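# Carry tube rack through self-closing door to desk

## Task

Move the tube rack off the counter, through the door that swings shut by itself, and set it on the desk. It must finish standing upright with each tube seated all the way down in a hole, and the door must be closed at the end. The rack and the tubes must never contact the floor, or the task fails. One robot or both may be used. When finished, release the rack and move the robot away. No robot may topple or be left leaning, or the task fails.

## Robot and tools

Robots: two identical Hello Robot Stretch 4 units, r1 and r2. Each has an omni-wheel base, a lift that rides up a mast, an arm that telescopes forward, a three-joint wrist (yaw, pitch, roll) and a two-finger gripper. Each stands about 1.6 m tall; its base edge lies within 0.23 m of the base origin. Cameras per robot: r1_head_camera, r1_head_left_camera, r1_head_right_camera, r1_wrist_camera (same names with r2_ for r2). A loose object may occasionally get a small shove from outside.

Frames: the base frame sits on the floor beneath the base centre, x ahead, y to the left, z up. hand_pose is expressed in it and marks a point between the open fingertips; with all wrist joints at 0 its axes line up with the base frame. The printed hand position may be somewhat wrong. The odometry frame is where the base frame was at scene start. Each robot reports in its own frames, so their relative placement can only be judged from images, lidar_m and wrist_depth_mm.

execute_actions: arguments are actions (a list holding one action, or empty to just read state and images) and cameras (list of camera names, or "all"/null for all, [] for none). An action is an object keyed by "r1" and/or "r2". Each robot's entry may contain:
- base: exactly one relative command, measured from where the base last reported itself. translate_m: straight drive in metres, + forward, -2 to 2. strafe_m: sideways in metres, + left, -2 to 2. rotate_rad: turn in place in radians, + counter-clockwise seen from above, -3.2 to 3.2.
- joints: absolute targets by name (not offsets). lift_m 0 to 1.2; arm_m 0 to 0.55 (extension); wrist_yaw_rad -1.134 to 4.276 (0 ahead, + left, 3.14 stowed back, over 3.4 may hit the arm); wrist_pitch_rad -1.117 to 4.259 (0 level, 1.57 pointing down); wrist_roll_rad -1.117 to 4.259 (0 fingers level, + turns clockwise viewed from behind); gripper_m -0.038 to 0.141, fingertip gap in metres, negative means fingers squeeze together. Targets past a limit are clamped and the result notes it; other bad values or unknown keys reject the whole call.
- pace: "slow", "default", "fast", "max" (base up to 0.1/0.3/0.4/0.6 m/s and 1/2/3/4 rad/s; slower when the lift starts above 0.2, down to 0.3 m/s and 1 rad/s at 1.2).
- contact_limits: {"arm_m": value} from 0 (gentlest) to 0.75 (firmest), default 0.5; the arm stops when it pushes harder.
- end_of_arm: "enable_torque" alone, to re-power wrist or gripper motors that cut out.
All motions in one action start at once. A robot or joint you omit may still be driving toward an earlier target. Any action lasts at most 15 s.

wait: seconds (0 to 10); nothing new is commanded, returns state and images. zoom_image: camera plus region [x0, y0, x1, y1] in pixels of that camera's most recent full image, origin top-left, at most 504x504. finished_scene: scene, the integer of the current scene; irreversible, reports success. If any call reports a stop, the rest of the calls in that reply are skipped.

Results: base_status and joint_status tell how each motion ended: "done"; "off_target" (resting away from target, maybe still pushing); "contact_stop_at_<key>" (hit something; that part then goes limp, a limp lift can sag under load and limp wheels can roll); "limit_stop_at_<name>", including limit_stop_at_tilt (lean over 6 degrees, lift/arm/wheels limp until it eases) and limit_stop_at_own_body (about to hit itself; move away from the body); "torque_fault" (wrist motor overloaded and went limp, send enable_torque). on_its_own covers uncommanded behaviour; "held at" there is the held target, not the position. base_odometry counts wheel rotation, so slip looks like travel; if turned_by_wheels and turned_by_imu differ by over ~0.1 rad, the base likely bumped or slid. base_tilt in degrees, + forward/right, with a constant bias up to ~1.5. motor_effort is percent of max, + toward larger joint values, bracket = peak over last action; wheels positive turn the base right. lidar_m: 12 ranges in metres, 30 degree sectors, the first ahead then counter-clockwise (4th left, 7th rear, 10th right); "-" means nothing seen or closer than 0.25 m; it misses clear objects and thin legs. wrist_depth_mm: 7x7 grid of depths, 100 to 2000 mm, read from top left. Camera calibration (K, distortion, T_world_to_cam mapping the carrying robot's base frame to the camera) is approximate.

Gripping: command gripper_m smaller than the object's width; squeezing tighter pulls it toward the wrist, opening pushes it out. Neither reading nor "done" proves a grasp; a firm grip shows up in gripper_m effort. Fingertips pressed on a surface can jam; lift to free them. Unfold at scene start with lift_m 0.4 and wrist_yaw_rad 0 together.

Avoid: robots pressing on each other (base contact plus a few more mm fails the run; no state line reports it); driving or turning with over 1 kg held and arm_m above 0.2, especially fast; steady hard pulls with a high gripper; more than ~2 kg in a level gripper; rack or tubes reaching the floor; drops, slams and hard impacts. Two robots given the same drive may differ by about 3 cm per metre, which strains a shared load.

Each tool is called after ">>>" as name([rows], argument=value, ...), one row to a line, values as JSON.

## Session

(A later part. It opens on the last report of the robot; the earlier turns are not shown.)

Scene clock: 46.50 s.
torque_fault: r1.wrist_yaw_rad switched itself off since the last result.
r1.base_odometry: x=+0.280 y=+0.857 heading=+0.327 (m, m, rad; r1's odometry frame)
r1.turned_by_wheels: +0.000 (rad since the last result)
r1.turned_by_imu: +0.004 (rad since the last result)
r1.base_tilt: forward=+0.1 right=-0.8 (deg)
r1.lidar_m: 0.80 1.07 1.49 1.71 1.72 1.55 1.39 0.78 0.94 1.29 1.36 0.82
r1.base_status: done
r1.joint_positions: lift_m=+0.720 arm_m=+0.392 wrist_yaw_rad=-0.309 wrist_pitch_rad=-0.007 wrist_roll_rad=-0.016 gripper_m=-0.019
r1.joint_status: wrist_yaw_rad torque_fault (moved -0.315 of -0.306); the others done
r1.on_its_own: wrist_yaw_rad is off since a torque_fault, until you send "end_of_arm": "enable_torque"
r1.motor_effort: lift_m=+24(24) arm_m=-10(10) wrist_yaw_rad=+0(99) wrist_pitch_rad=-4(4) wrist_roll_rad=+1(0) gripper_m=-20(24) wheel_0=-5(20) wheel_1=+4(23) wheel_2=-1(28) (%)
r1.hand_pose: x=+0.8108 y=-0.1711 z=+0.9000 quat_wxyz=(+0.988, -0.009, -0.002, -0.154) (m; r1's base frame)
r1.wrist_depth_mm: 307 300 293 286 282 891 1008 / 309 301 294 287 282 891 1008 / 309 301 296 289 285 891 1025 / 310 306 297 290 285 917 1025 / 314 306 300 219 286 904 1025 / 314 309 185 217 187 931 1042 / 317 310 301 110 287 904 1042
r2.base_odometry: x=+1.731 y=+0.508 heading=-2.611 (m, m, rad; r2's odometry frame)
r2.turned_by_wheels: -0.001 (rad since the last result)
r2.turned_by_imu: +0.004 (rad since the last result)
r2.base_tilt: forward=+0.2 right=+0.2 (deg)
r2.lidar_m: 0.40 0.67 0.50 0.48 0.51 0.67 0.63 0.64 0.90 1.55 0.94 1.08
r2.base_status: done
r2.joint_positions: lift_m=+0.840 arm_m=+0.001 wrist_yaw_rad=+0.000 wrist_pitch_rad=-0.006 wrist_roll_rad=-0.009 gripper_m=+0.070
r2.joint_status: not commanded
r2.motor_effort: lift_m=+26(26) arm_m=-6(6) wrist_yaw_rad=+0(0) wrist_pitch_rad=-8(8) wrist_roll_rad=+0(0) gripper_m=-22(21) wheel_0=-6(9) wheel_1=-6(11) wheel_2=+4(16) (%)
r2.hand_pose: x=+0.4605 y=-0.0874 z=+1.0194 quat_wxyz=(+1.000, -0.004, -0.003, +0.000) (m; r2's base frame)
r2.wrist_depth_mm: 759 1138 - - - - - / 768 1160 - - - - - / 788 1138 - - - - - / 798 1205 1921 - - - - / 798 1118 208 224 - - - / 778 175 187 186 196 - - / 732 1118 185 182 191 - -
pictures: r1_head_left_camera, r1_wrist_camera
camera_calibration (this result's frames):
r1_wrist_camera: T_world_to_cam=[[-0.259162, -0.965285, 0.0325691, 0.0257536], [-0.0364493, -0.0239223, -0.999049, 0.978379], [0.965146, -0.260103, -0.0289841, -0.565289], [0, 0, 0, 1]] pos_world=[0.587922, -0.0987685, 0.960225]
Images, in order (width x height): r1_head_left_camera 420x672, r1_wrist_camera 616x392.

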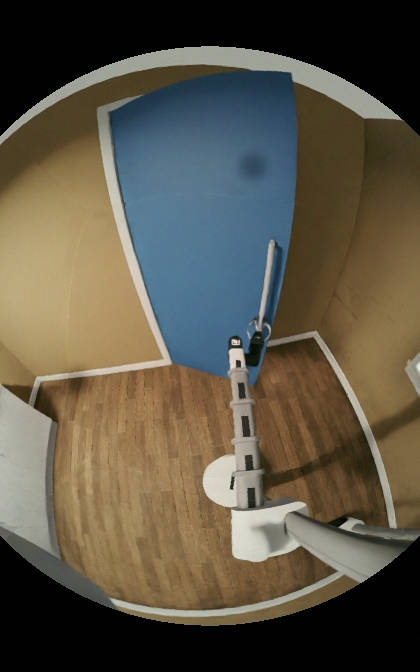

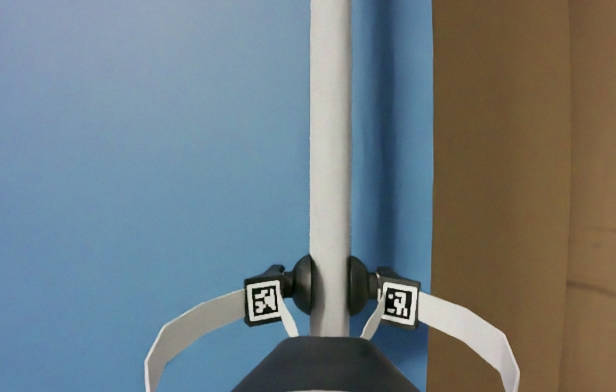

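>>> execute_actions([
  {"r1":{"base":{"strafe_m":0.295},"joints":{"arm_m":0.165,"gripper_m":-0.03},"pace":"slow"},"r2":{"base":{"rotate_rad":-1.57},"pace":"slow"}},
], cameras=[])

>>> execute_actions([
  {"r1":{"base":{"strafe_m":0.45},"joints":{"arm_m":0.06},"pace":"slow"}},
], cameras=["r1_wrist_camera","r1_head_left_camera","r2_head_camera"])

Scene clock: 50.83 s.
r1.base_odometry: x=+0.186 y=+1.136 heading=+0.326 (m, m, rad; r1's odometry frame)
r1.turned_by_wheels: +0.000 (rad since the last result)
r1.turned_by_imu: +0.002 (rad since the last result)
r1.base_tilt: forward=+0.2 right=-0.7 (deg)
r1.lidar_m: 0.70 1.14 1.43 1.41 1.43 1.58 1.42 1.44 1.11 1.18 1.65 0.54
r1.base_status: done
r1.joint_positions: lift_m=+0.720 arm_m=+0.167 wrist_yaw_rad=-0.610 wrist_pitch_rad=-0.006 wrist_roll_rad=-0.016 gripper_m=-0.029
r1.joint_status: all done
r1.on_its_own: wrist_yaw_rad is off since a torque_fault, until you send "end_of_arm": "enable_torque" (your -0.300 is given up)
r1.motor_effort: lift_m=+24(24) arm_m=-8(11) wrist_yaw_rad=+1(1) wrist_pitch_rad=-7(7) wrist_roll_rad=+0(1) gripper_m=-21(20) wheel_0=-9(13) wheel_1=+2(4) wheel_2=+0(3) (%)
r1.hand_pose: x=+0.5238 y=-0.2370 z=+0.8997 quat_wxyz=(+0.954, -0.009, +0.000, -0.300) (m; r1's base frame)
r1.wrist_depth_mm: 359 332 309 290 272 1397 1229 / 359 332 312 291 273 1366 1229 / 362 334 312 294 276 1430 1255 / 364 338 314 294 277 1366 1281 / 366 340 315 218 277 1430 1229 / 368 343 183 216 185 1336 1255 / 370 345 319 110 277 1430 1229
r2.base_odometry: x=+1.731 y=+0.508 heading=+2.104 (m, m, rad; r2's odometry frame)
r2.turned_by_wheels: -1.568 (rad since the last result)
r2.turned_by_imu: -1.600 (rad since the last result)
r2.base_tilt: forward=+0.2 right=+0.1 (deg)
r2.lidar_m: 0.42 1.16 1.17 1.69 0.66 0.49 0.47 0.51 0.66 0.65 0.64 0.93
r2.base_status: done
r2.joint_positions: lift_m=+0.840 arm_m=+0.001 wrist_yaw_rad=+0.000 wrist_pitch_rad=-0.006 wrist_roll_rad=-0.009 gripper_m=+0.070
r2.joint_status: not commanded
r2.motor_effort: lift_m=+25(26) arm_m=-6(6) wrist_yaw_rad=+0(0) wrist_pitch_rad=-9(9) wrist_roll_rad=-1(0) gripper_m=-20(20) wheel_0=+6(8) wheel_1=+6(12) wheel_2=+7(10) (%)
r2.hand_pose: x=+0.4605 y=-0.0874 z=+1.0194 quat_wxyz=(+1.000, -0.004, -0.003, +0.000) (m; r2's base frame)
r2.wrist_depth_mm: 1921 - - 1983 1863 1182 809 / 1983 - - 1921 1921 1182 809 / 1983 - - 1863 1983 1205 809 / 1921 - - 1863 1863 1182 788 / 1921 - 206 227 1618 1160 809 / 1983 175 187 187 196 946 778 / 1921 - 185 182 192 1078 788
pictures: none
No camera images: the call's "cameras" was empty. Leave "cameras" out to get every camera's image.

Scene clock: 56.47 s.
r1.base_odometry: x=+0.042 y=+1.562 heading=+0.326 (m, m, rad; r1's odometry frame)
r1.turned_by_wheels: +0.000 (rad since the last result)
r1.turned_by_imu: +0.003 (rad since the last result)
r1.base_tilt: forward=+0.1 right=-0.6 (deg)
r1.lidar_m: 0.92 1.08 1.05 0.95 0.99 1.24 1.48 1.53 1.58 1.53 0.44 0.43
r1.base_status: done
r1.joint_positions: lift_m=+0.720 arm_m=+0.062 wrist_yaw_rad=-0.848 wrist_pitch_rad=-0.005 wrist_roll_rad=-0.016 gripper_m=-0.029
r1.joint_status: all done
r1.on_its_own: wrist_yaw_rad is off since a torque_fault, until you send "end_of_arm": "enable_torque" (your -0.300 is given up)
r1.motor_effort: lift_m=+24(24) arm_m=-9(8) wrist_yaw_rad=-2(1) wrist_pitch_rad=-10(11) wrist_roll_rad=+2(1) gripper_m=-22(24) wheel_0=-9(16) wheel_1=+3(7) wheel_2=+0(0) (%)
r1.hand_pose: x=+0.3576 y=-0.2742 z=+0.8993 quat_wxyz=(+0.911, -0.008, +0.001, -0.412) (m; r1's base frame)
r1.wrist_depth_mm: 597 459 370 309 267 250 1537 / 597 459 375 312 270 249 1537 / 591 462 373 312 271 252 1576 / 603 466 375 317 272 254 1576 / 603 473 377 222 268 262 1537 / 615 473 185 221 184 253 1618 / 627 480 384 110 265 249 1576
r2.base_odometry: x=+1.731 y=+0.508 heading=+2.104 (m, m, rad; r2's odometry frame)
r2.turned_by_wheels: +0.000 (rad since the last result)
r2.turned_by_imu: +0.000 (rad since the last result)
r2.base_tilt: forward=+0.2 right=+0.2 (deg)
r2.lidar_m: 0.41 1.59 1.55 1.68 0.67 0.50 0.47 0.52 0.68 0.63 0.65 0.92
r2.base_status: not commanded
r2.joint_positions: lift_m=+0.840 arm_m=+0.001 wrist_yaw_rad=+0.000 wrist_pitch_rad=-0.006 wrist_roll_rad=-0.009 gripper_m=+0.070
r2.joint_status: not commanded
r2.motor_effort: lift_m=+26(25) arm_m=-6(6) wrist_yaw_rad=+0(0) wrist_pitch_rad=-9(9) wrist_roll_rad=-2(0) gripper_m=-21(20) wheel_0=+6(6) wheel_1=+6(6) wheel_2=+7(7) (%)
r2.hand_pose: x=+0.4605 y=-0.0874 z=+1.0194 quat_wxyz=(+1.000, -0.004, -0.003, +0.000) (m; r2's base frame)
r2.wrist_depth_mm: 1430 - - 1921 1921 1182 809 / 1397 - - 1983 1921 1205 798 / 1464 - - 1863 1983 1160 809 / 1464 - - 1921 1921 1182 809 / 1537 - 208 226 1661 1160 798 / 1430 175 187 187 196 946 778 / 1336 - 184 182 191 1098 788
pictures: r1_head_left_camera, r1_wrist_camera, r2_head_camera
camera_calibration (this result's frames):
r1_wrist_camera: T_world_to_cam=[[-0.717962, -0.695324, 0.032469, 0.0469333], [-0.0449876, -0.000196708, -0.998988, 0.968275], [0.694627, -0.718696, -0.0311397, -0.181851], [0, 0, 0, 1]] pos_world=[0.203575, -0.0978712, 0.960108]
Images, in order (width x height): r1_head_left_camera 420x672, r1_wrist_camera 616x392, r2_head_camera 420x560.

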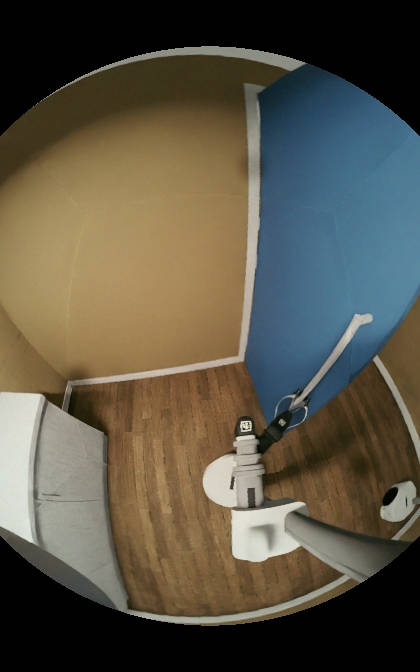

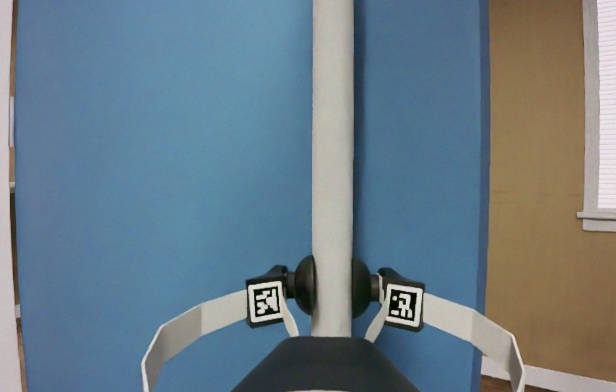

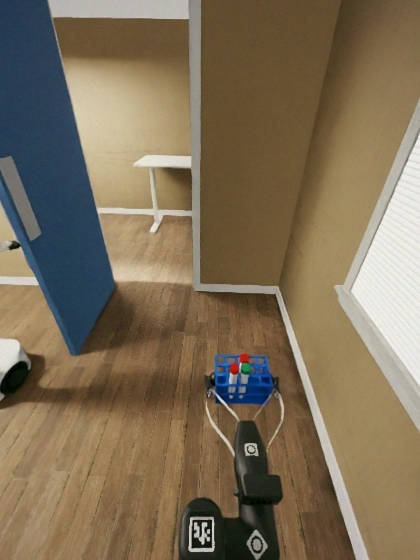

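>>> execute_actions([
  {"r2":{"base":{"rotate_rad":0.05}}},
], cameras=[])

>>> execute_actions([
  {"r2":{"base":{"strafe_m":0.47}}},
], cameras=[])

>>> execute_actions([
  {"r2":{"base":{"translate_m":1.1}}},
], cameras=["r2_head_camera","r2_head_left_camera"])

Scene clock: 57.33 s.
r1.base_odometry: x=+0.042 y=+1.562 heading=+0.326 (m, m, rad; r1's odometry frame)
r1.turned_by_wheels: +0.000 (rad since the last result)
r1.turned_by_imu: +0.000 (rad since the last result)
r1.base_tilt: forward=+0.2 right=-0.8 (deg)
r1.lidar_m: 0.94 1.07 1.06 0.96 0.96 1.26 1.49 1.51 1.57 1.51 0.42 0.41
r1.base_status: not commanded
r1.joint_positions: lift_m=+0.720 arm_m=+0.062 wrist_yaw_rad=-0.848 wrist_pitch_rad=-0.005 wrist_roll_rad=-0.016 gripper_m=-0.029
r1.joint_status: not commanded
r1.on_its_own: wrist_yaw_rad is off since a torque_fault, until you send "end_of_arm": "enable_torque" (your -0.300 is given up)
r1.motor_effort: lift_m=+24(24) arm_m=-9(9) wrist_yaw_rad=-1(1) wrist_pitch_rad=-10(10) wrist_roll_rad=+1(1) gripper_m=-22(22) wheel_0=-9(9) wheel_1=+3(3) wheel_2=+0(0) (%)
r1.hand_pose: x=+0.3576 y=-0.2742 z=+0.8993 quat_wxyz=(+0.911, -0.008, +0.001, -0.412) (m; r1's base frame)
r1.wrist_depth_mm: 591 459 368 312 267 250 1537 / 591 462 368 312 270 250 1537 / 591 462 373 312 270 251 1537 / 597 462 375 315 272 254 1576 / 603 469 375 222 268 262 1537 / 615 473 185 221 184 253 1618 / 627 484 384 110 265 249 1618
r2.base_odometry: x=+1.731 y=+0.508 heading=+2.152 (m, m, rad; r2's odometry frame)
r2.turned_by_wheels: +0.049 (rad since the last result)
r2.turned_by_imu: +0.050 (rad since the last result)
r2.base_tilt: forward=+0.2 right=+0.2 (deg)
r2.lidar_m: 0.43 1.59 1.55 1.43 0.64 0.49 0.48 0.51 0.66 0.65 0.64 0.96
r2.base_status: done
r2.joint_positions: lift_m=+0.840 arm_m=+0.001 wrist_yaw_rad=+0.000 wrist_pitch_rad=-0.006 wrist_roll_rad=-0.009 gripper_m=+0.070
r2.joint_status: not commanded
r2.motor_effort: lift_m=+26(26) arm_m=-6(6) wrist_yaw_rad=-1(1) wrist_pitch_rad=-9(8) wrist_roll_rad=+0(2) gripper_m=-20(22) wheel_0=-6(7) wheel_1=-4(8) wheel_2=-5(5) (%)
r2.hand_pose: x=+0.4605 y=-0.0874 z=+1.0194 quat_wxyz=(+1.000, -0.004, -0.003, +0.000) (m; r2's base frame)
r2.wrist_depth_mm: 1336 1921 - 1921 1983 1336 891 / 1336 - - 1921 1921 1366 891 / 1366 - - 1863 1921 1336 891 / 1366 - - 1921 1921 1336 917 / 1397 1921 207 229 1921 1336 891 / 1366 175 187 187 196 1060 854 / 1281 1983 184 183 192 1229 866
pictures: none
No camera images: the call's "cameras" was empty. Leave "cameras" out to get every camera's image.

Scene clock: 60.23 s.
r1.base_odometry: x=+0.042 y=+1.562 heading=+0.326 (m, m, rad; r1's odometry frame)
r1.turned_by_wheels: +0.000 (rad since the last result)
r1.turned_by_imu: +0.001 (rad since the last result)
r1.base_tilt: forward=+0.2 right=-0.8 (deg)
r1.lidar_m: 0.95 1.07 1.06 0.94 0.98 1.26 1.50 1.32 1.14 2.05 0.44 0.42
r1.base_status: not commanded
r1.joint_positions: lift_m=+0.720 arm_m=+0.062 wrist_yaw_rad=-0.848 wrist_pitch_rad=-0.005 wrist_roll_rad=-0.016 gripper_m=-0.029
r1.joint_status: not commanded
r1.on_its_own: wrist_yaw_rad is off since a torque_fault, until you send "end_of_arm": "enable_torque" (your -0.300 is given up)
r1.motor_effort: lift_m=+24(24) arm_m=-9(9) wrist_yaw_rad=+0(1) wrist_pitch_rad=-10(10) wrist_roll_rad=+1(1) gripper_m=-21(22) wheel_0=-9(9) wheel_1=+3(3) wheel_2=+0(0) (%)
r1.hand_pose: x=+0.3576 y=-0.2742 z=+0.8993 quat_wxyz=(+0.911, -0.008, +0.001, -0.412) (m; r1's base frame)
r1.wrist_depth_mm: 597 459 368 310 268 251 1576 / 585 459 373 310 270 250 1576 / 591 462 373 314 270 251 1576 / 597 466 375 315 273 253 1576 / 603 473 377 222 268 263 1576 / 615 473 185 220 183 254 1576 / 627 480 382 110 265 249 1618
r2.base_odometry: x=+1.338 y=+0.250 heading=+2.152 (m, m, rad; r2's odometry frame)
r2.turned_by_wheels: +0.000 (rad since the last result)
r2.turned_by_imu: +0.002 (rad since the last result)
r2.base_tilt: forward=+0.2 right=+0.1 (deg)
r2.lidar_m: 0.42 1.22 1.39 1.32 0.58 0.45 0.44 0.47 0.71 1.11 1.16 1.75
r2.base_status: done
r2.joint_positions: lift_m=+0.840 arm_m=+0.001 wrist_yaw_rad=+0.000 wrist_pitch_rad=-0.006 wrist_roll_rad=-0.009 gripper_m=+0.070
r2.joint_status: not commanded
r2.motor_effort: lift_m=+25(25) arm_m=-6(6) wrist_yaw_rad=-1(1) wrist_pitch_rad=-8(9) wrist_roll_rad=+0(2) gripper_m=-21(21) wheel_0=-5(14) wheel_1=+4(12) wheel_2=+0(7) (%)
r2.hand_pose: x=+0.4605 y=-0.0874 z=+1.0195 quat_wxyz=(+1.000, -0.004, -0.003, +0.000) (m; r2's base frame)
r2.wrist_depth_mm: - 1366 - - 1863 1863 1576 / 1983 1281 - - 1921 1921 1618 / 1983 1281 1921 - 1983 1863 1661 / - 1205 1661 - 1983 1921 1618 / - 1160 207 225 1921 1921 1537 / - 174 187 186 196 1921 1576 / - 1205 185 183 192 1863 1576
pictures: none
No camera images: the call's "cameras" was empty. Leave "cameras" out to get every camera's image.

Scene clock: 65.40 s.
r1.base_odometry: x=+0.042 y=+1.562 heading=+0.326 (m, m, rad; r1's odometry frame)
r1.turned_by_wheels: +0.000 (rad since the last result)
r1.turned_by_imu: +0.002 (rad since the last result)
r1.base_tilt: forward=+0.0 right=-0.9 (deg)
r1.lidar_m: 0.95 1.08 1.05 0.96 0.96 1.24 1.48 1.52 1.92 0.64 0.44 0.41
r1.base_status: not commanded
r1.joint_positions: lift_m=+0.720 arm_m=+0.062 wrist_yaw_rad=-0.848 wrist_pitch_rad=-0.005 wrist_roll_rad=-0.016 gripper_m=-0.029
r1.joint_status: not commanded
r1.on_its_own: wrist_yaw_rad is off since a torque_fault, until you send "end_of_arm": "enable_torque" (your -0.300 is given up)
r1.motor_effort: lift_m=+24(23) arm_m=-9(9) wrist_yaw_rad=-1(1) wrist_pitch_rad=-10(10) wrist_roll_rad=+1(1) gripper_m=-22(25) wheel_0=-9(9) wheel_1=+3(3) wheel_2=+0(0) (%)
r1.hand_pose: x=+0.3576 y=-0.2742 z=+0.8993 quat_wxyz=(+0.911, -0.008, +0.001, -0.412) (m; r1's base frame)
r1.wrist_depth_mm: 591 462 368 312 267 251 1537 / 591 462 370 312 270 250 591 / 591 462 373 314 271 251 597 / 591 466 375 315 272 254 1618 / 603 469 377 222 268 262 1576 / 609 473 185 220 183 254 1537 / 627 484 382 110 264 250 1618
r2.base_odometry: x=+0.734 y=+1.169 heading=+2.153 (m, m, rad; r2's odometry frame)
r2.turned_by_wheels: +0.001 (rad since the last result)
r2.turned_by_imu: -0.002 (rad since the last result)
r2.base_tilt: forward=+0.3 right=+0.2 (deg)
r2.lidar_m: 0.41 0.57 0.47 0.66 2.01 1.57 1.54 1.60 1.21 1.16 1.28 1.12
r2.base_status: done
r2.joint_positions: lift_m=+0.840 arm_m=+0.001 wrist_yaw_rad=+0.000 wrist_pitch_rad=-0.006 wrist_roll_rad=-0.009 gripper_m=+0.070
r2.joint_status: not commanded
r2.motor_effort: lift_m=+25(25) arm_m=-6(6) wrist_yaw_rad=+0(0) wrist_pitch_rad=-9(8) wrist_roll_rad=-1(1) gripper_m=-22(20) wheel_0=+5(9) wheel_1=+6(10) wheel_2=-3(13) (%)
r2.hand_pose: x=+0.4605 y=-0.0874 z=+1.0195 quat_wxyz=(+1.000, -0.004, -0.003, +0.000) (m; r2's base frame)
r2.wrist_depth_mm: 634 - - - - 820 798 / 640 - - - - 820 809 / 640 - - - - 820 820 / 654 - - - - 809 820 / 661 - 207 227 - 831 820 / 640 174 187 187 197 809 820 / 603 - 185 182 191 820 809
pictures: r2_head_camera, r2_head_left_camera
Images, in order (width x height): r2_head_camera 420x560, r2_head_left_camera 420x672.

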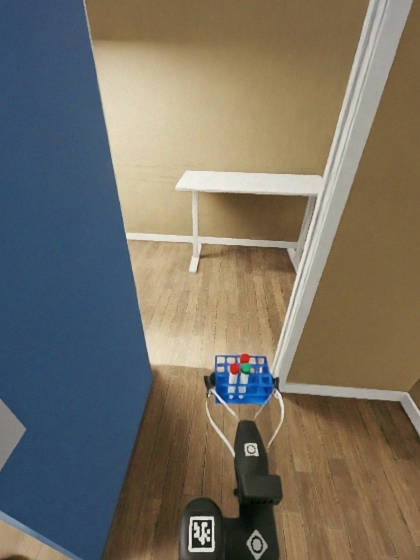

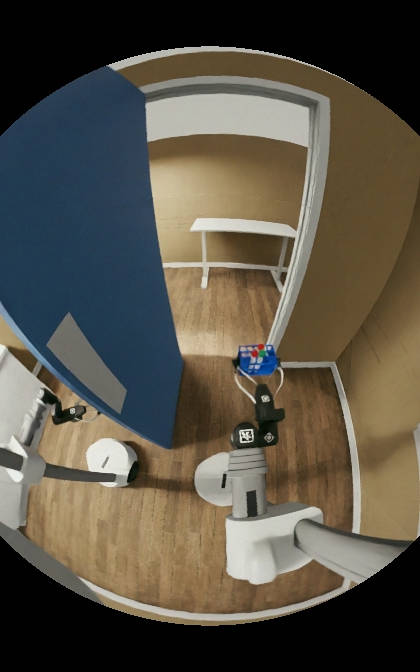

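>>> execute_actions([
  {"r2":{"base":{"translate_m":1.5}}},
], cameras=[])

>>> execute_actions([
  {"r1":{"base":{"strafe_m":-0.45},"joints":{"arm_m":0.12},"pace":"slow"},"r2":{"base":{"strafe_m":-0.2},"joints":{"lift_m":0.7}}},
], cameras=["r2_head_camera","r2_wrist_camera"])

Scene clock: 72.00 s.
r1.base_odometry: x=+0.042 y=+1.562 heading=+0.326 (m, m, rad; r1's odometry frame)
r1.turned_by_wheels: +0.000 (rad since the last result)
r1.turned_by_imu: +0.003 (rad since the last result)
r1.base_tilt: forward=+0.2 right=-0.8 (deg)
r1.lidar_m: 0.97 1.07 1.04 0.95 0.98 1.26 1.50 1.51 1.92 2.06 0.45 0.42
r1.base_status: not commanded
r1.joint_positions: lift_m=+0.720 arm_m=+0.062 wrist_yaw_rad=-0.848 wrist_pitch_rad=-0.005 wrist_roll_rad=-0.016 gripper_m=-0.029
r1.joint_status: not commanded
r1.on_its_own: wrist_yaw_rad is off since a torque_fault, until you send "end_of_arm": "enable_torque" (your -0.300 is given up)
r1.motor_effort: lift_m=+24(24) arm_m=-9(9) wrist_yaw_rad=-1(1) wrist_pitch_rad=-10(10) wrist_roll_rad=+2(1) gripper_m=-22(24) wheel_0=-9(9) wheel_1=+3(3) wheel_2=+0(0) (%)
r1.hand_pose: x=+0.3576 y=-0.2742 z=+0.8993 quat_wxyz=(+0.911, -0.008, +0.001, -0.412) (m; r1's base frame)
r1.wrist_depth_mm: 591 455 368 310 267 250 1576 / 591 459 370 312 270 249 1499 / 591 462 370 312 271 251 1576 / 597 466 373 317 273 255 1576 / 609 469 377 222 270 262 1537 / 615 473 185 220 183 254 1576 / 627 484 382 110 264 249 1537
r2.base_odometry: x=-0.091 y=+2.421 heading=+2.153 (m, m, rad; r2's odometry frame)
r2.turned_by_wheels: +0.001 (rad since the last result)
r2.turned_by_imu: -0.002 (rad since the last result)
r2.base_tilt: forward=+0.2 right=+0.2 (deg)
r2.lidar_m: 0.41 0.95 2.45 0.90 0.46 0.52 3.03 0.66 0.57 1.33 1.20 0.91
r2.base_status: done
r2.joint_positions: lift_m=+0.840 arm_m=+0.001 wrist_yaw_rad=+0.000 wrist_pitch_rad=-0.006 wrist_roll_rad=-0.009 gripper_m=+0.070
r2.joint_status: not commanded
r2.motor_effort: lift_m=+24(25) arm_m=-6(6) wrist_yaw_rad=+0(0) wrist_pitch_rad=-9(9) wrist_roll_rad=-1(1) gripper_m=-21(20) wheel_0=+5(9) wheel_1=+7(10) wheel_2=-4(14) (%)
r2.hand_pose: x=+0.4605 y=-0.0874 z=+1.0195 quat_wxyz=(+1.000, -0.004, -0.003, +0.000) (m; r2's base frame)
r2.wrist_depth_mm: 1576 1537 1499 1499 1464 1464 1499 / 1537 1537 1499 1499 1464 1464 1464 / 1499 1499 1499 1464 1464 1464 1430 / 1576 1576 1537 1499 1499 1464 1430 / 1537 891 208 229 661 842 878 / 1576 174 187 187 196 1464 1430 / 1537 1537 184 182 191 1499 1430
pictures: none
No camera images: the call's "cameras" was empty. Leave "cameras" out to get every camera's image.

Scene clock: 77.67 s.
r1.base_odometry: x=+0.186 y=+1.136 heading=+0.326 (m, m, rad; r1's odometry frame)
r1.turned_by_wheels: +0.000 (rad since the last result)
r1.turned_by_imu: -0.002 (rad since the last result)
r1.base_tilt: forward=+0.1 right=-0.8 (deg)
r1.lidar_m: 0.67 1.16 1.43 1.40 1.46 1.58 1.42 1.46 1.78 1.61 1.64 0.51
r1.base_status: done
r1.joint_positions: lift_m=+0.720 arm_m=+0.119 wrist_yaw_rad=-0.488 wrist_pitch_rad=-0.006 wrist_roll_rad=-0.016 gripper_m=-0.029
r1.joint_status: all done
r1.on_its_own: wrist_yaw_rad is off since a torque_fault, until you send "end_of_arm": "enable_torque" (your -0.300 is given up)
r1.motor_effort: lift_m=+24(24) arm_m=+7(12) wrist_yaw_rad=-1(1) wrist_pitch_rad=-7(10) wrist_roll_rad=+1(1) gripper_m=-23(22) wheel_0=+4(11) wheel_1=-5(7) wheel_2=+0(0) (%)
r1.hand_pose: x=+0.5035 y=-0.2124 z=+0.8996 quat_wxyz=(+0.970, -0.009, -0.001, -0.242) (m; r1's base frame)
r1.wrist_depth_mm: 436 382 336 300 273 1430 1255 / 439 384 338 303 274 1464 1281 / 442 387 340 304 276 1430 1281 / 445 387 340 306 278 1430 1308 / 445 392 343 224 274 1499 1308 / 452 394 183 222 183 1397 1281 / 459 399 345 110 272 266 1308
r2.base_odometry: x=+0.076 y=+2.531 heading=+2.153 (m, m, rad; r2's odometry frame)
r2.turned_by_wheels: +0.000 (rad since the last result)
r2.turned_by_imu: +0.000 (rad since the last result)
r2.base_tilt: forward=+0.2 right=+0.2 (deg)
r2.lidar_m: 0.41 0.94 2.64 0.94 0.63 0.69 1.02 0.41 0.47 1.13 1.18 0.90
r2.base_status: done
r2.joint_positions: lift_m=+0.700 arm_m=+0.001 wrist_yaw_rad=+0.000 wrist_pitch_rad=-0.006 wrist_roll_rad=-0.009 gripper_m=+0.070
r2.joint_status: all done
r2.motor_effort: lift_m=+16(22) arm_m=-6(6) wrist_yaw_rad=+0(1) wrist_pitch_rad=-9(8) wrist_roll_rad=+0(1) gripper_m=-20(21) wheel_0=+4(14) wheel_1=-4(14) wheel_2=+0(4) (%)
r2.hand_pose: x=+0.4605 y=-0.0874 z=+0.8802 quat_wxyz=(+1.000, -0.004, -0.003, +0.000) (m; r2's base frame)
r2.wrist_depth_mm: 1576 1537 1464 1464 1537 1499 1464 / 1499 1499 1499 1430 1499 1430 1430 / 1537 1537 1499 1430 1464 1430 1430 / 1537 1499 654 647 1430 1430 960 / 1537 1499 208 226 1430 1464 1078 / 1537 174 188 186 197 1499 1078 / 1537 1499 185 182 192 1464 1042
pictures: r2_head_camera, r2_wrist_camera
camera_calibration (this result's frames):
r2_wrist_camera: T_world_to_cam=[[-0.0145025, -0.999125, 0.0392227, -0.117358], [-0.0126425, -0.0390405, -0.999158, 0.936051], [0.999815, -0.0149861, -0.0120653, -0.225462], [0, 0, 0, 1]] pos_world=[0.235552, -0.0840901, 0.937146]
Images, in order (width x height): r2_head_camera 420x560, r2_wrist_camera 616x392.

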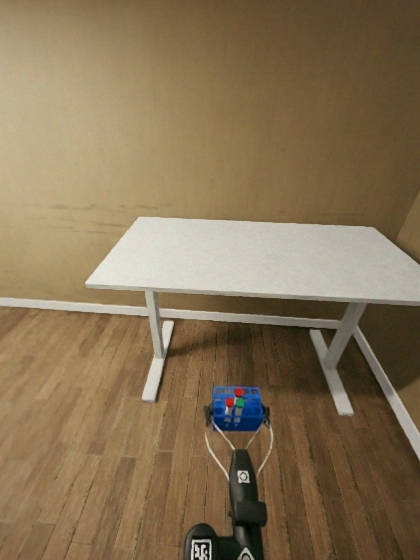

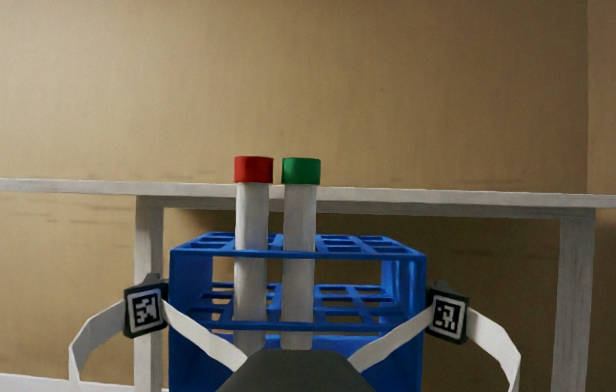

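>>> execute_actions([
  {"r1":{"base":{"strafe_m":-0.3},"joints":{"arm_m":0.36},"pace":"slow"},"r2":{"base":{"translate_m":0.25},"joints":{"lift_m":0.87}}},
], cameras=[])

>>> execute_actions([
  {"r1":{"base":{"strafe_m":-0.13},"joints":{"arm_m":0.55},"pace":"slow"},"r2":{"joints":{"arm_m":0.38}}},
], cameras=[])

>>> execute_actions([
  {"r1":{"base":{"translate_m":0.18},"pace":"slow"},"r2":{"joints":{"lift_m":0.825},"pace":"slow"}},
], cameras=["r2_wrist_camera","r1_wrist_camera"])

Scene clock: 82.00 s.
r1.base_odometry: x=+0.282 y=+0.852 heading=+0.326 (m, m, rad; r1's odometry frame)
r1.turned_by_wheels: +0.000 (rad since the last result)
r1.turned_by_imu: -0.001 (rad since the last result)
r1.base_tilt: forward=+0.3 right=-0.7 (deg)
r1.lidar_m: 0.77 1.07 1.48 1.71 1.73 1.55 1.38 1.40 1.46 1.30 1.31 0.85
r1.base_status: done
r1.joint_positions: lift_m=+0.720 arm_m=+0.359 wrist_yaw_rad=-0.236 wrist_pitch_rad=-0.007 wrist_roll_rad=-0.016 gripper_m=-0.029
r1.joint_status: all done
r1.on_its_own: wrist_yaw_rad is off since a torque_fault, until you send "end_of_arm": "enable_torque" (your -0.300 is given up)
r1.motor_effort: lift_m=+24(24) arm_m=+7(9) wrist_yaw_rad=+1(1) wrist_pitch_rad=-4(7) wrist_roll_rad=+1(1) gripper_m=-22(23) wheel_0=+5(11) wheel_1=-5(8) wheel_2=+0(3) (%)
r1.hand_pose: x=+0.7896 y=-0.1525 z=+0.9000 quat_wxyz=(+0.993, -0.008, -0.002, -0.118) (m; r1's base frame)
r1.wrist_depth_mm: 342 325 310 297 283 854 960 / 342 327 310 298 285 866 960 / 345 330 312 300 286 878 976 / 349 329 314 301 287 878 976 / 347 332 315 228 287 878 976 / 351 334 183 224 186 866 1008 / 351 336 322 110 291 866 1008
r2.base_odometry: x=-0.062 y=+2.739 heading=+2.154 (m, m, rad; r2's odometry frame)
r2.turned_by_wheels: +0.001 (rad since the last result)
r2.turned_by_imu: +0.000 (rad since the last result)
r2.base_tilt: forward=+0.2 right=+0.1 (deg)
r2.lidar_m: 0.40 0.67 2.25 1.68 0.78 0.81 0.89 0.63 0.87 1.16 0.84 0.64
r2.base_status: done
r2.joint_positions: lift_m=+0.870 arm_m=+0.001 wrist_yaw_rad=+0.000 wrist_pitch_rad=-0.006 wrist_roll_rad=-0.009 gripper_m=+0.070
r2.joint_status: all done
r2.motor_effort: lift_m=+26(27) arm_m=-6(6) wrist_yaw_rad=+0(1) wrist_pitch_rad=-9(9) wrist_roll_rad=-1(2) gripper_m=-21(20) wheel_0=+6(10) wheel_1=+6(9) wheel_2=-4(12) (%)
r2.hand_pose: x=+0.4605 y=-0.0874 z=+1.0494 quat_wxyz=(+1.000, -0.004, -0.003, +0.000) (m; r2's base frame)
r2.wrist_depth_mm: 1255 1255 1255 1229 1205 1182 1182 / 1281 1255 1229 1229 1205 1182 1182 / 1308 1255 1229 1229 1205 1182 1182 / 1281 1281 1255 1229 1205 1229 1229 / 1281 891 207 226 715 1060 1060 / 442 174 187 186 197 459 508 / 1281 759 185 182 191 394 1182
pictures: none
No camera images: the call's "cameras" was empty. Leave "cameras" out to get every camera's image.

Scene clock: 85.17 s.
r1.base_odometry: x=+0.324 y=+0.729 heading=+0.326 (m, m, rad; r1's odometry frame)
r1.turned_by_wheels: +0.000 (rad since the last result)
r1.turned_by_imu: +0.001 (rad since the last result)
r1.base_tilt: forward=+0.0 right=-0.8 (deg)
r1.lidar_m: 0.98 1.12 1.54 1.83 1.85 1.53 1.37 1.37 1.34 1.16 1.17 1.36
r1.base_status: done
r1.joint_positions: lift_m=+0.720 arm_m=+0.549 wrist_yaw_rad=-0.020 wrist_pitch_rad=-0.007 wrist_roll_rad=-0.016 gripper_m=-0.029
r1.joint_status: all done
r1.on_its_own: wrist_yaw_rad is off since a torque_fault, until you send "end_of_arm": "enable_torque" (your -0.300 is given up)
r1.motor_effort: lift_m=+23(24) arm_m=+7(10) wrist_yaw_rad=+1(1) wrist_pitch_rad=-3(4) wrist_roll_rad=+1(2) gripper_m=-22(21) wheel_0=+4(8) wheel_1=-5(8) wheel_2=+0(6) (%)
r1.hand_pose: x=+1.0062 y=-0.0931 z=+0.9000 quat_wxyz=(+1.000, -0.008, -0.004, -0.010) (m; r1's base frame)
r1.wrist_depth_mm: 317 310 301 294 287 525 539 / 322 312 306 296 289 525 544 / 320 315 304 233 290 525 549 / 324 315 307 233 293 535 549 / 325 319 309 225 293 535 549 / 329 320 184 224 186 535 554 / 332 320 312 110 296 535 559
r2.base_odometry: x=-0.062 y=+2.739 heading=+2.154 (m, m, rad; r2's odometry frame)
r2.turned_by_wheels: +0.000 (rad since the last result)
r2.turned_by_imu: +0.000 (rad since the last result)
r2.base_tilt: forward=+0.3 right=+0.2 (deg)
r2.lidar_m: 0.64 0.68 2.26 1.68 0.78 0.74 0.74 0.64 0.87 1.14 0.83 0.64
r2.base_status: not commanded
r2.joint_positions: lift_m=+0.870 arm_m=+0.379 wrist_yaw_rad=+0.000 wrist_pitch_rad=-0.006 wrist_roll_rad=-0.009 gripper_m=+0.070
r2.joint_status: all done
r2.motor_effort: lift_m=+26(26) arm_m=+6(6) wrist_yaw_rad=+0(1) wrist_pitch_rad=-8(9) wrist_roll_rad=-1(1) gripper_m=-19(19) wheel_0=+6(6) wheel_1=+6(6) wheel_2=-4(4) (%)
r2.hand_pose: x=+0.8383 y=-0.0874 z=+1.0494 quat_wxyz=(+1.000, -0.004, -0.003, +0.000) (m; r2's base frame)
r2.wrist_depth_mm: 878 866 854 842 842 831 820 / 866 854 842 842 842 820 809 / 866 854 854 866 842 831 820 / 878 866 854 854 842 831 831 / 866 866 208 228 707 831 831 / 439 174 188 187 197 452 504 / 294 304 184 183 192 314 338
pictures: none
No camera images: the call's "cameras" was empty. Leave "cameras" out to get every camera's image.

Scene clock: 88.27 s.
r1.base_odometry: x=+0.494 y=+0.787 heading=+0.326 (m, m, rad; r1's odometry frame)
r1.turned_by_wheels: +0.000 (rad since the last result)
r1.turned_by_imu: +0.001 (rad since the last result)
r1.base_tilt: forward=+0.2 right=-0.7 (deg)
r1.lidar_m: 0.99 1.02 1.28 1.85 1.88 1.72 1.53 1.56 1.28 1.13 1.20 1.17
r1.base_status: done
r1.joint_positions: lift_m=+0.720 arm_m=+0.549 wrist_yaw_rad=-0.077 wrist_pitch_rad=-0.007 wrist_roll_rad=-0.016 gripper_m=-0.030
r1.joint_status: not commanded
r1.on_its_own: wrist_yaw_rad is off since a torque_fault, until you send "end_of_arm": "enable_torque" (your -0.300 is given up)
r1.motor_effort: lift_m=+24(23) arm_m=+8(8) wrist_yaw_rad=-2(1) wrist_pitch_rad=-3(3) wrist_roll_rad=+1(1) gripper_m=-14(23) wheel_0=+6(9) wheel_1=+4(6) wheel_2=-4(8) (%)
r1.hand_pose: x=+1.0005 y=-0.1093 z=+0.9000 quat_wxyz=(+0.999, -0.008, -0.003, -0.038) (m; r1's base frame)
r1.wrist_depth_mm: 281 293 306 315 329 353 373 / 283 294 309 314 330 355 375 / 283 296 310 317 334 359 377 / 285 296 310 319 336 362 377 / 287 298 314 258 336 364 377 / 289 300 309 202 185 364 384 / 289 298 315 110 338 362 384
r2.base_odometry: x=-0.062 y=+2.739 heading=+2.154 (m, m, rad; r2's odometry frame)
r2.turned_by_wheels: +0.000 (rad since the last result)
r2.turned_by_imu: +0.000 (rad since the last result)
r2.base_tilt: forward=+0.3 right=+0.1 (deg)
r2.lidar_m: 0.63 0.67 2.25 1.68 0.78 0.64 0.62 0.64 0.89 1.16 0.85 0.66
r2.base_status: not commanded
r2.joint_positions: lift_m=+0.825 arm_m=+0.379 wrist_yaw_rad=+0.000 wrist_pitch_rad=-0.006 wrist_roll_rad=-0.009 gripper_m=+0.070
r2.joint_status: all done
r2.motor_effort: lift_m=+16(24) arm_m=+6(6) wrist_yaw_rad=-1(0) wrist_pitch_rad=-9(8) wrist_roll_rad=-1(1) gripper_m=-20(20) wheel_0=+6(6) wheel_1=+7(6) wheel_2=-4(4) (%)
r2.hand_pose: x=+0.8383 y=-0.0874 z=+1.0053 quat_wxyz=(+1.000, -0.004, -0.003, +0.000) (m; r2's base frame)
r2.wrist_depth_mm: 878 854 842 842 842 831 831 / 878 866 842 854 831 831 820 / 878 866 854 831 831 820 820 / 878 878 854 854 831 831 820 / 591 615 207 229 500 732 750 / 312 175 187 187 197 320 353 / 209 218 184 182 191 225 248
pictures: r1_wrist_camera, r2_wrist_camera
camera_calibration (this result's frames):
r1_wrist_camera: T_world_to_cam=[[-0.0298018, -0.999025, 0.0325771, -0.0986073], [-0.029782, -0.0316896, -0.999054, 0.979308], [0.999112, -0.0307438, -0.0288086, -0.741395], [0, 0, 0, 1]] pos_world=[0.766964, -0.0902706, 0.960235]
r2_wrist_camera: T_world_to_cam=[[-0.014325, -0.999128, 0.0392215, -0.116879], [-0.0125562, -0.0390427, -0.999159, 1.06571], [0.999819, -0.0148054, -0.011986, -0.60179], [0, 0, 0, 1]] pos_world=[0.613387, -0.0840786, 1.06218]
Images, in order (width x height): r1_wrist_camera 616x392, r2_wrist_camera 616x392.

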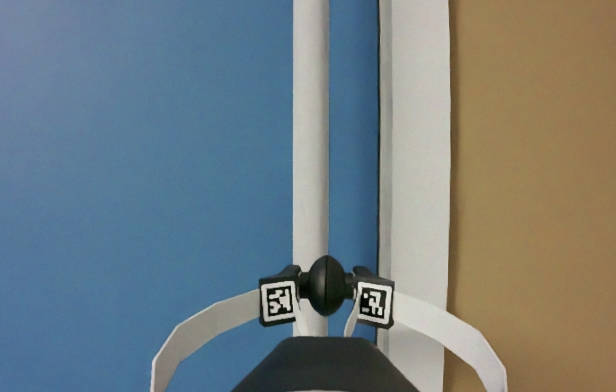

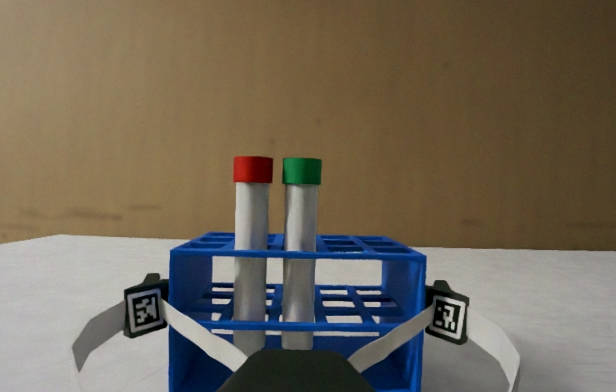

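Door shut; rack is about 4 mm above the desk.

>>> execute_actions([
  {"r1":{"joints":{"arm_m":0.2}},"r2":{"joints":{"lift_m":0.819},"pace":"slow"}},
], cameras=[])

>>> execute_actions([
  {"r2":{"joints":{"gripper_m":0.141}}},
], cameras=[])

>>> execute_actions([
  {"r2":{"joints":{"arm_m":0.05}}},
], cameras=["r2_wrist_camera","r2_head_camera"])

Scene clock: 90.63 s.
r1.base_odometry: x=+0.494 y=+0.787 heading=+0.326 (m, m, rad; r1's odometry frame)
r1.turned_by_wheels: +0.000 (rad since the last result)
r1.turned_by_imu: +0.001 (rad since the last result)
r1.base_tilt: forward=+0.0 right=-0.9 (deg)
r1.lidar_m: 1.01 1.05 1.30 1.86 1.87 1.72 1.54 1.57 1.24 1.14 1.18 1.15
r1.base_status: not commanded
r1.joint_positions: lift_m=+0.720 arm_m=+0.201 wrist_yaw_rad=-0.074 wrist_pitch_rad=-0.007 wrist_roll_rad=-0.016 gripper_m=-0.030
r1.joint_status: all done
r1.on_its_own: wrist_yaw_rad is off since a torque_fault, until you send "end_of_arm": "enable_torque" (your -0.300 is given up)
r1.motor_effort: lift_m=+24(23) arm_m=-8(7) wrist_yaw_rad=-1(1) wrist_pitch_rad=-5(5) wrist_roll_rad=+1(1) gripper_m=-15(15) wheel_0=+6(6) wheel_1=+4(4) wheel_2=-4(4) (%)
r1.hand_pose: x=+0.6536 y=-0.1086 z=+0.8999 quat_wxyz=(+0.999, -0.008, -0.003, -0.037) (m; r1's base frame)
r1.wrist_depth_mm: 580 597 634 654 691 732 768 / 585 603 627 654 691 741 768 / 580 609 634 661 691 732 768 / 585 609 647 661 707 741 768 / 597 615 640 661 707 741 778 / 585 621 627 203 185 750 788 / 597 609 654 110 715 741 798
r2.base_odometry: x=-0.062 y=+2.739 heading=+2.154 (m, m, rad; r2's odometry frame)
r2.turned_by_wheels: +0.000 (rad since the last result)
r2.turned_by_imu: +0.000 (rad since the last result)
r2.base_tilt: forward=+0.3 right=+0.2 (deg)
r2.lidar_m: 0.63 0.67 2.25 1.67 0.77 0.64 0.63 0.63 0.89 1.15 0.86 0.65
r2.base_status: not commanded
r2.joint_positions: lift_m=+0.820 arm_m=+0.379 wrist_yaw_rad=+0.000 wrist_pitch_rad=-0.009 wrist_roll_rad=-0.009 gripper_m=+0.070
r2.joint_status: all done
r2.motor_effort: lift_m=+13(15) arm_m=+6(6) wrist_yaw_rad=+0(0) wrist_pitch_rad=+0(8) wrist_roll_rad=+0(1) gripper_m=-22(21) wheel_0=+6(6) wheel_1=+6(6) wheel_2=-4(4) (%)
r2.hand_pose: x=+0.8383 y=-0.0875 z=+1.0003 quat_wxyz=(+1.000, -0.004, -0.004, +0.000) (m; r2's base frame)
r2.wrist_depth_mm: 866 866 842 831 831 831 831 / 878 866 866 854 854 820 820 / 866 878 854 854 831 820 831 / 878 866 854 842 831 842 820 / 580 615 207 229 496 741 768 / 307 174 188 187 197 317 351 / 205 213 184 182 191 220 244
pictures: none
No camera images: the call's "cameras" was empty. Leave "cameras" out to get every camera's image.

Scene clock: 92.37 s.
r1.base_odometry: x=+0.494 y=+0.787 heading=+0.326 (m, m, rad; r1's odometry frame)
r1.turned_by_wheels: +0.000 (rad since the last result)
r1.turned_by_imu: +0.001 (rad since the last result)
r1.base_tilt: forward=+0.2 right=-0.8 (deg)
r1.lidar_m: 1.00 1.04 1.26 1.86 1.89 1.71 1.54 1.55 1.27 1.15 1.17 1.10
r1.base_status: not commanded
r1.joint_positions: lift_m=+0.720 arm_m=+0.201 wrist_yaw_rad=-0.074 wrist_pitch_rad=-0.007 wrist_roll_rad=-0.016 gripper_m=-0.030
r1.joint_status: not commanded
r1.on_its_own: wrist_yaw_rad is off since a torque_fault, until you send "end_of_arm": "enable_torque" (your -0.300 is given up)
r1.motor_effort: lift_m=+24(24) arm_m=-8(8) wrist_yaw_rad=+0(1) wrist_pitch_rad=-5(5) wrist_roll_rad=+2(1) gripper_m=-14(15) wheel_0=+6(6) wheel_1=+4(4) wheel_2=-4(4) (%)
r1.hand_pose: x=+0.6536 y=-0.1086 z=+0.8999 quat_wxyz=(+0.999, -0.008, -0.003, -0.037) (m; r1's base frame)
r1.wrist_depth_mm: 585 603 634 647 691 732 768 / 585 603 634 661 707 732 759 / 591 609 640 661 691 732 778 / 585 615 640 661 707 732 778 / 585 615 640 654 707 741 788 / 591 621 640 202 185 750 788 / 591 615 647 110 732 741 798
r2.base_odometry: x=-0.062 y=+2.739 heading=+2.154 (m, m, rad; r2's odometry frame)
r2.turned_by_wheels: +0.000 (rad since the last result)
r2.turned_by_imu: +0.000 (rad since the last result)
r2.base_tilt: forward=+0.3 right=+0.1 (deg)
r2.lidar_m: 0.63 0.67 2.26 1.69 0.79 0.65 0.62 0.63 0.88 1.15 0.86 0.65
r2.base_status: not commanded
r2.joint_positions: lift_m=+0.820 arm_m=+0.379 wrist_yaw_rad=+0.000 wrist_pitch_rad=-0.009 wrist_roll_rad=-0.009 gripper_m=+0.141
r2.joint_status: all done
r2.motor_effort: lift_m=+13(13) arm_m=+6(6) wrist_yaw_rad=+1(0) wrist_pitch_rad=+0(1) wrist_roll_rad=+0(1) gripper_m=+0(19) wheel_0=+6(6) wheel_1=+6(6) wheel_2=-4(4) (%)
r2.hand_pose: x=+0.8383 y=-0.0875 z=+1.0004 quat_wxyz=(+1.000, -0.004, -0.004, +0.000) (m; r2's base frame)
r2.wrist_depth_mm: 878 854 866 842 842 831 831 / 878 866 854 854 831 831 831 / 866 866 854 854 842 831 831 / 891 866 854 831 831 820 809 / 591 615 211 236 500 741 759 / 307 262 201 204 200 317 351 / 214 215 203 140 216 228 244
pictures: none
No camera images: the call's "cameras" was empty. Leave "cameras" out to get every camera's image.

Scene clock: 94.47 s.
r1.base_odometry: x=+0.494 y=+0.787 heading=+0.326 (m, m, rad; r1's odometry frame)
r1.turned_by_wheels: +0.000 (rad since the last result)
r1.turned_by_imu: +0.001 (rad since the last result)
r1.base_tilt: forward=+0.2 right=-0.7 (deg)
r1.lidar_m: 1.00 1.06 1.31 1.86 1.87 1.72 1.52 1.56 1.26 1.14 1.15 1.17
r1.base_status: not commanded
r1.joint_positions: lift_m=+0.720 arm_m=+0.201 wrist_yaw_rad=-0.074 wrist_pitch_rad=-0.007 wrist_roll_rad=-0.016 gripper_m=-0.030
r1.joint_status: not commanded
r1.on_its_own: wrist_yaw_rad is off since a torque_fault, until you send "end_of_arm": "enable_torque" (your -0.300 is given up)
r1.motor_effort: lift_m=+24(24) arm_m=-8(8) wrist_yaw_rad=+0(1) wrist_pitch_rad=-5(5) wrist_roll_rad=+1(1) gripper_m=-14(15) wheel_0=+6(6) wheel_1=+4(4) wheel_2=-4(4) (%)
r1.hand_pose: x=+0.6536 y=-0.1086 z=+0.8999 quat_wxyz=(+0.999, -0.008, -0.003, -0.037) (m; r1's base frame)
r1.wrist_depth_mm: 585 603 634 647 683 732 768 / 585 603 634 654 699 741 768 / 585 615 634 661 699 741 768 / 591 615 640 661 707 741 768 / 591 615 647 661 707 750 788 / 591 621 634 202 185 759 788 / 591 615 654 110 723 741 788
r2.base_odometry: x=-0.062 y=+2.739 heading=+2.154 (m, m, rad; r2's odometry frame)
r2.turned_by_wheels: +0.000 (rad since the last result)
r2.turned_by_imu: +0.000 (rad since the last result)
r2.base_tilt: forward=+0.2 right=+0.2 (deg)
r2.lidar_m: 0.61 0.67 2.26 1.69 0.78 0.63 0.63 0.62 0.88 1.16 0.85 0.65
r2.base_status: not commanded
r2.joint_positions: lift_m=+0.819 arm_m=+0.051 wrist_yaw_rad=+0.000 wrist_pitch_rad=-0.007 wrist_roll_rad=-0.009 gripper_m=+0.141
r2.joint_status: all done
r2.motor_effort: lift_m=+16(16) arm_m=-6(7) wrist_yaw_rad=+0(2) wrist_pitch_rad=-5(6) wrist_roll_rad=+0(0) gripper_m=+0(1) wheel_0=+6(6) wheel_1=+7(7) wheel_2=-4(4) (%)
r2.hand_pose: x=+0.5105 y=-0.0874 z=+0.9995 quat_wxyz=(+1.000, -0.004, -0.003, +0.000) (m; r2's base frame)
r2.wrist_depth_mm: 1182 1205 1182 1182 1160 1138 1118 / 1229 1182 1205 1229 1160 1160 1138 / 1182 1229 1182 1160 1160 1138 1138 / 1229 1205 1182 1160 1160 1160 1138 / 564 591 627 535 691 707 723 / 368 353 355 347 347 347 343 / 1229 1229 1205 139 1160 1138 1138
pictures: r2_head_camera, r2_wrist_camera
camera_calibration (this result's frames):
r2_wrist_camera: T_world_to_cam=[[-0.014538, -0.999125, 0.0392198, -0.12129], [-0.0116178, -0.0390525, -0.99917, 1.0554], [0.999827, -0.0149816, -0.0110399, -0.275063], [0, 0, 0, 1]] pos_world=[0.285513, -0.0840891, 1.05624]
Images, in order (width x height): r2_head_camera 420x560, r2_wrist_camera 616x392.

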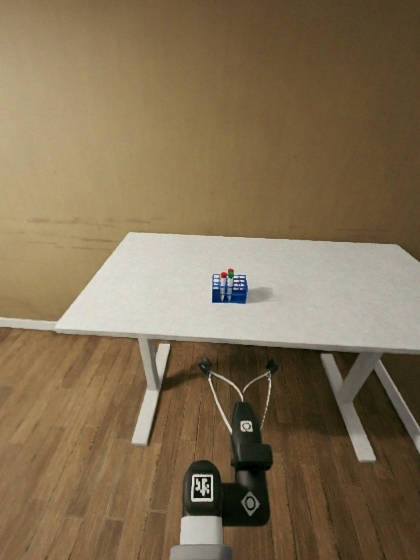

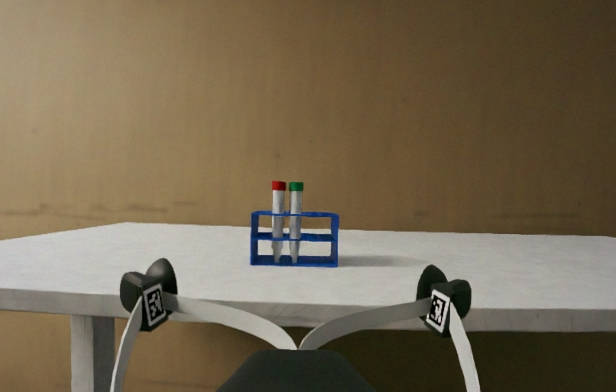

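>>> finished_scene(scene=1)

The scene is finished: the task was done.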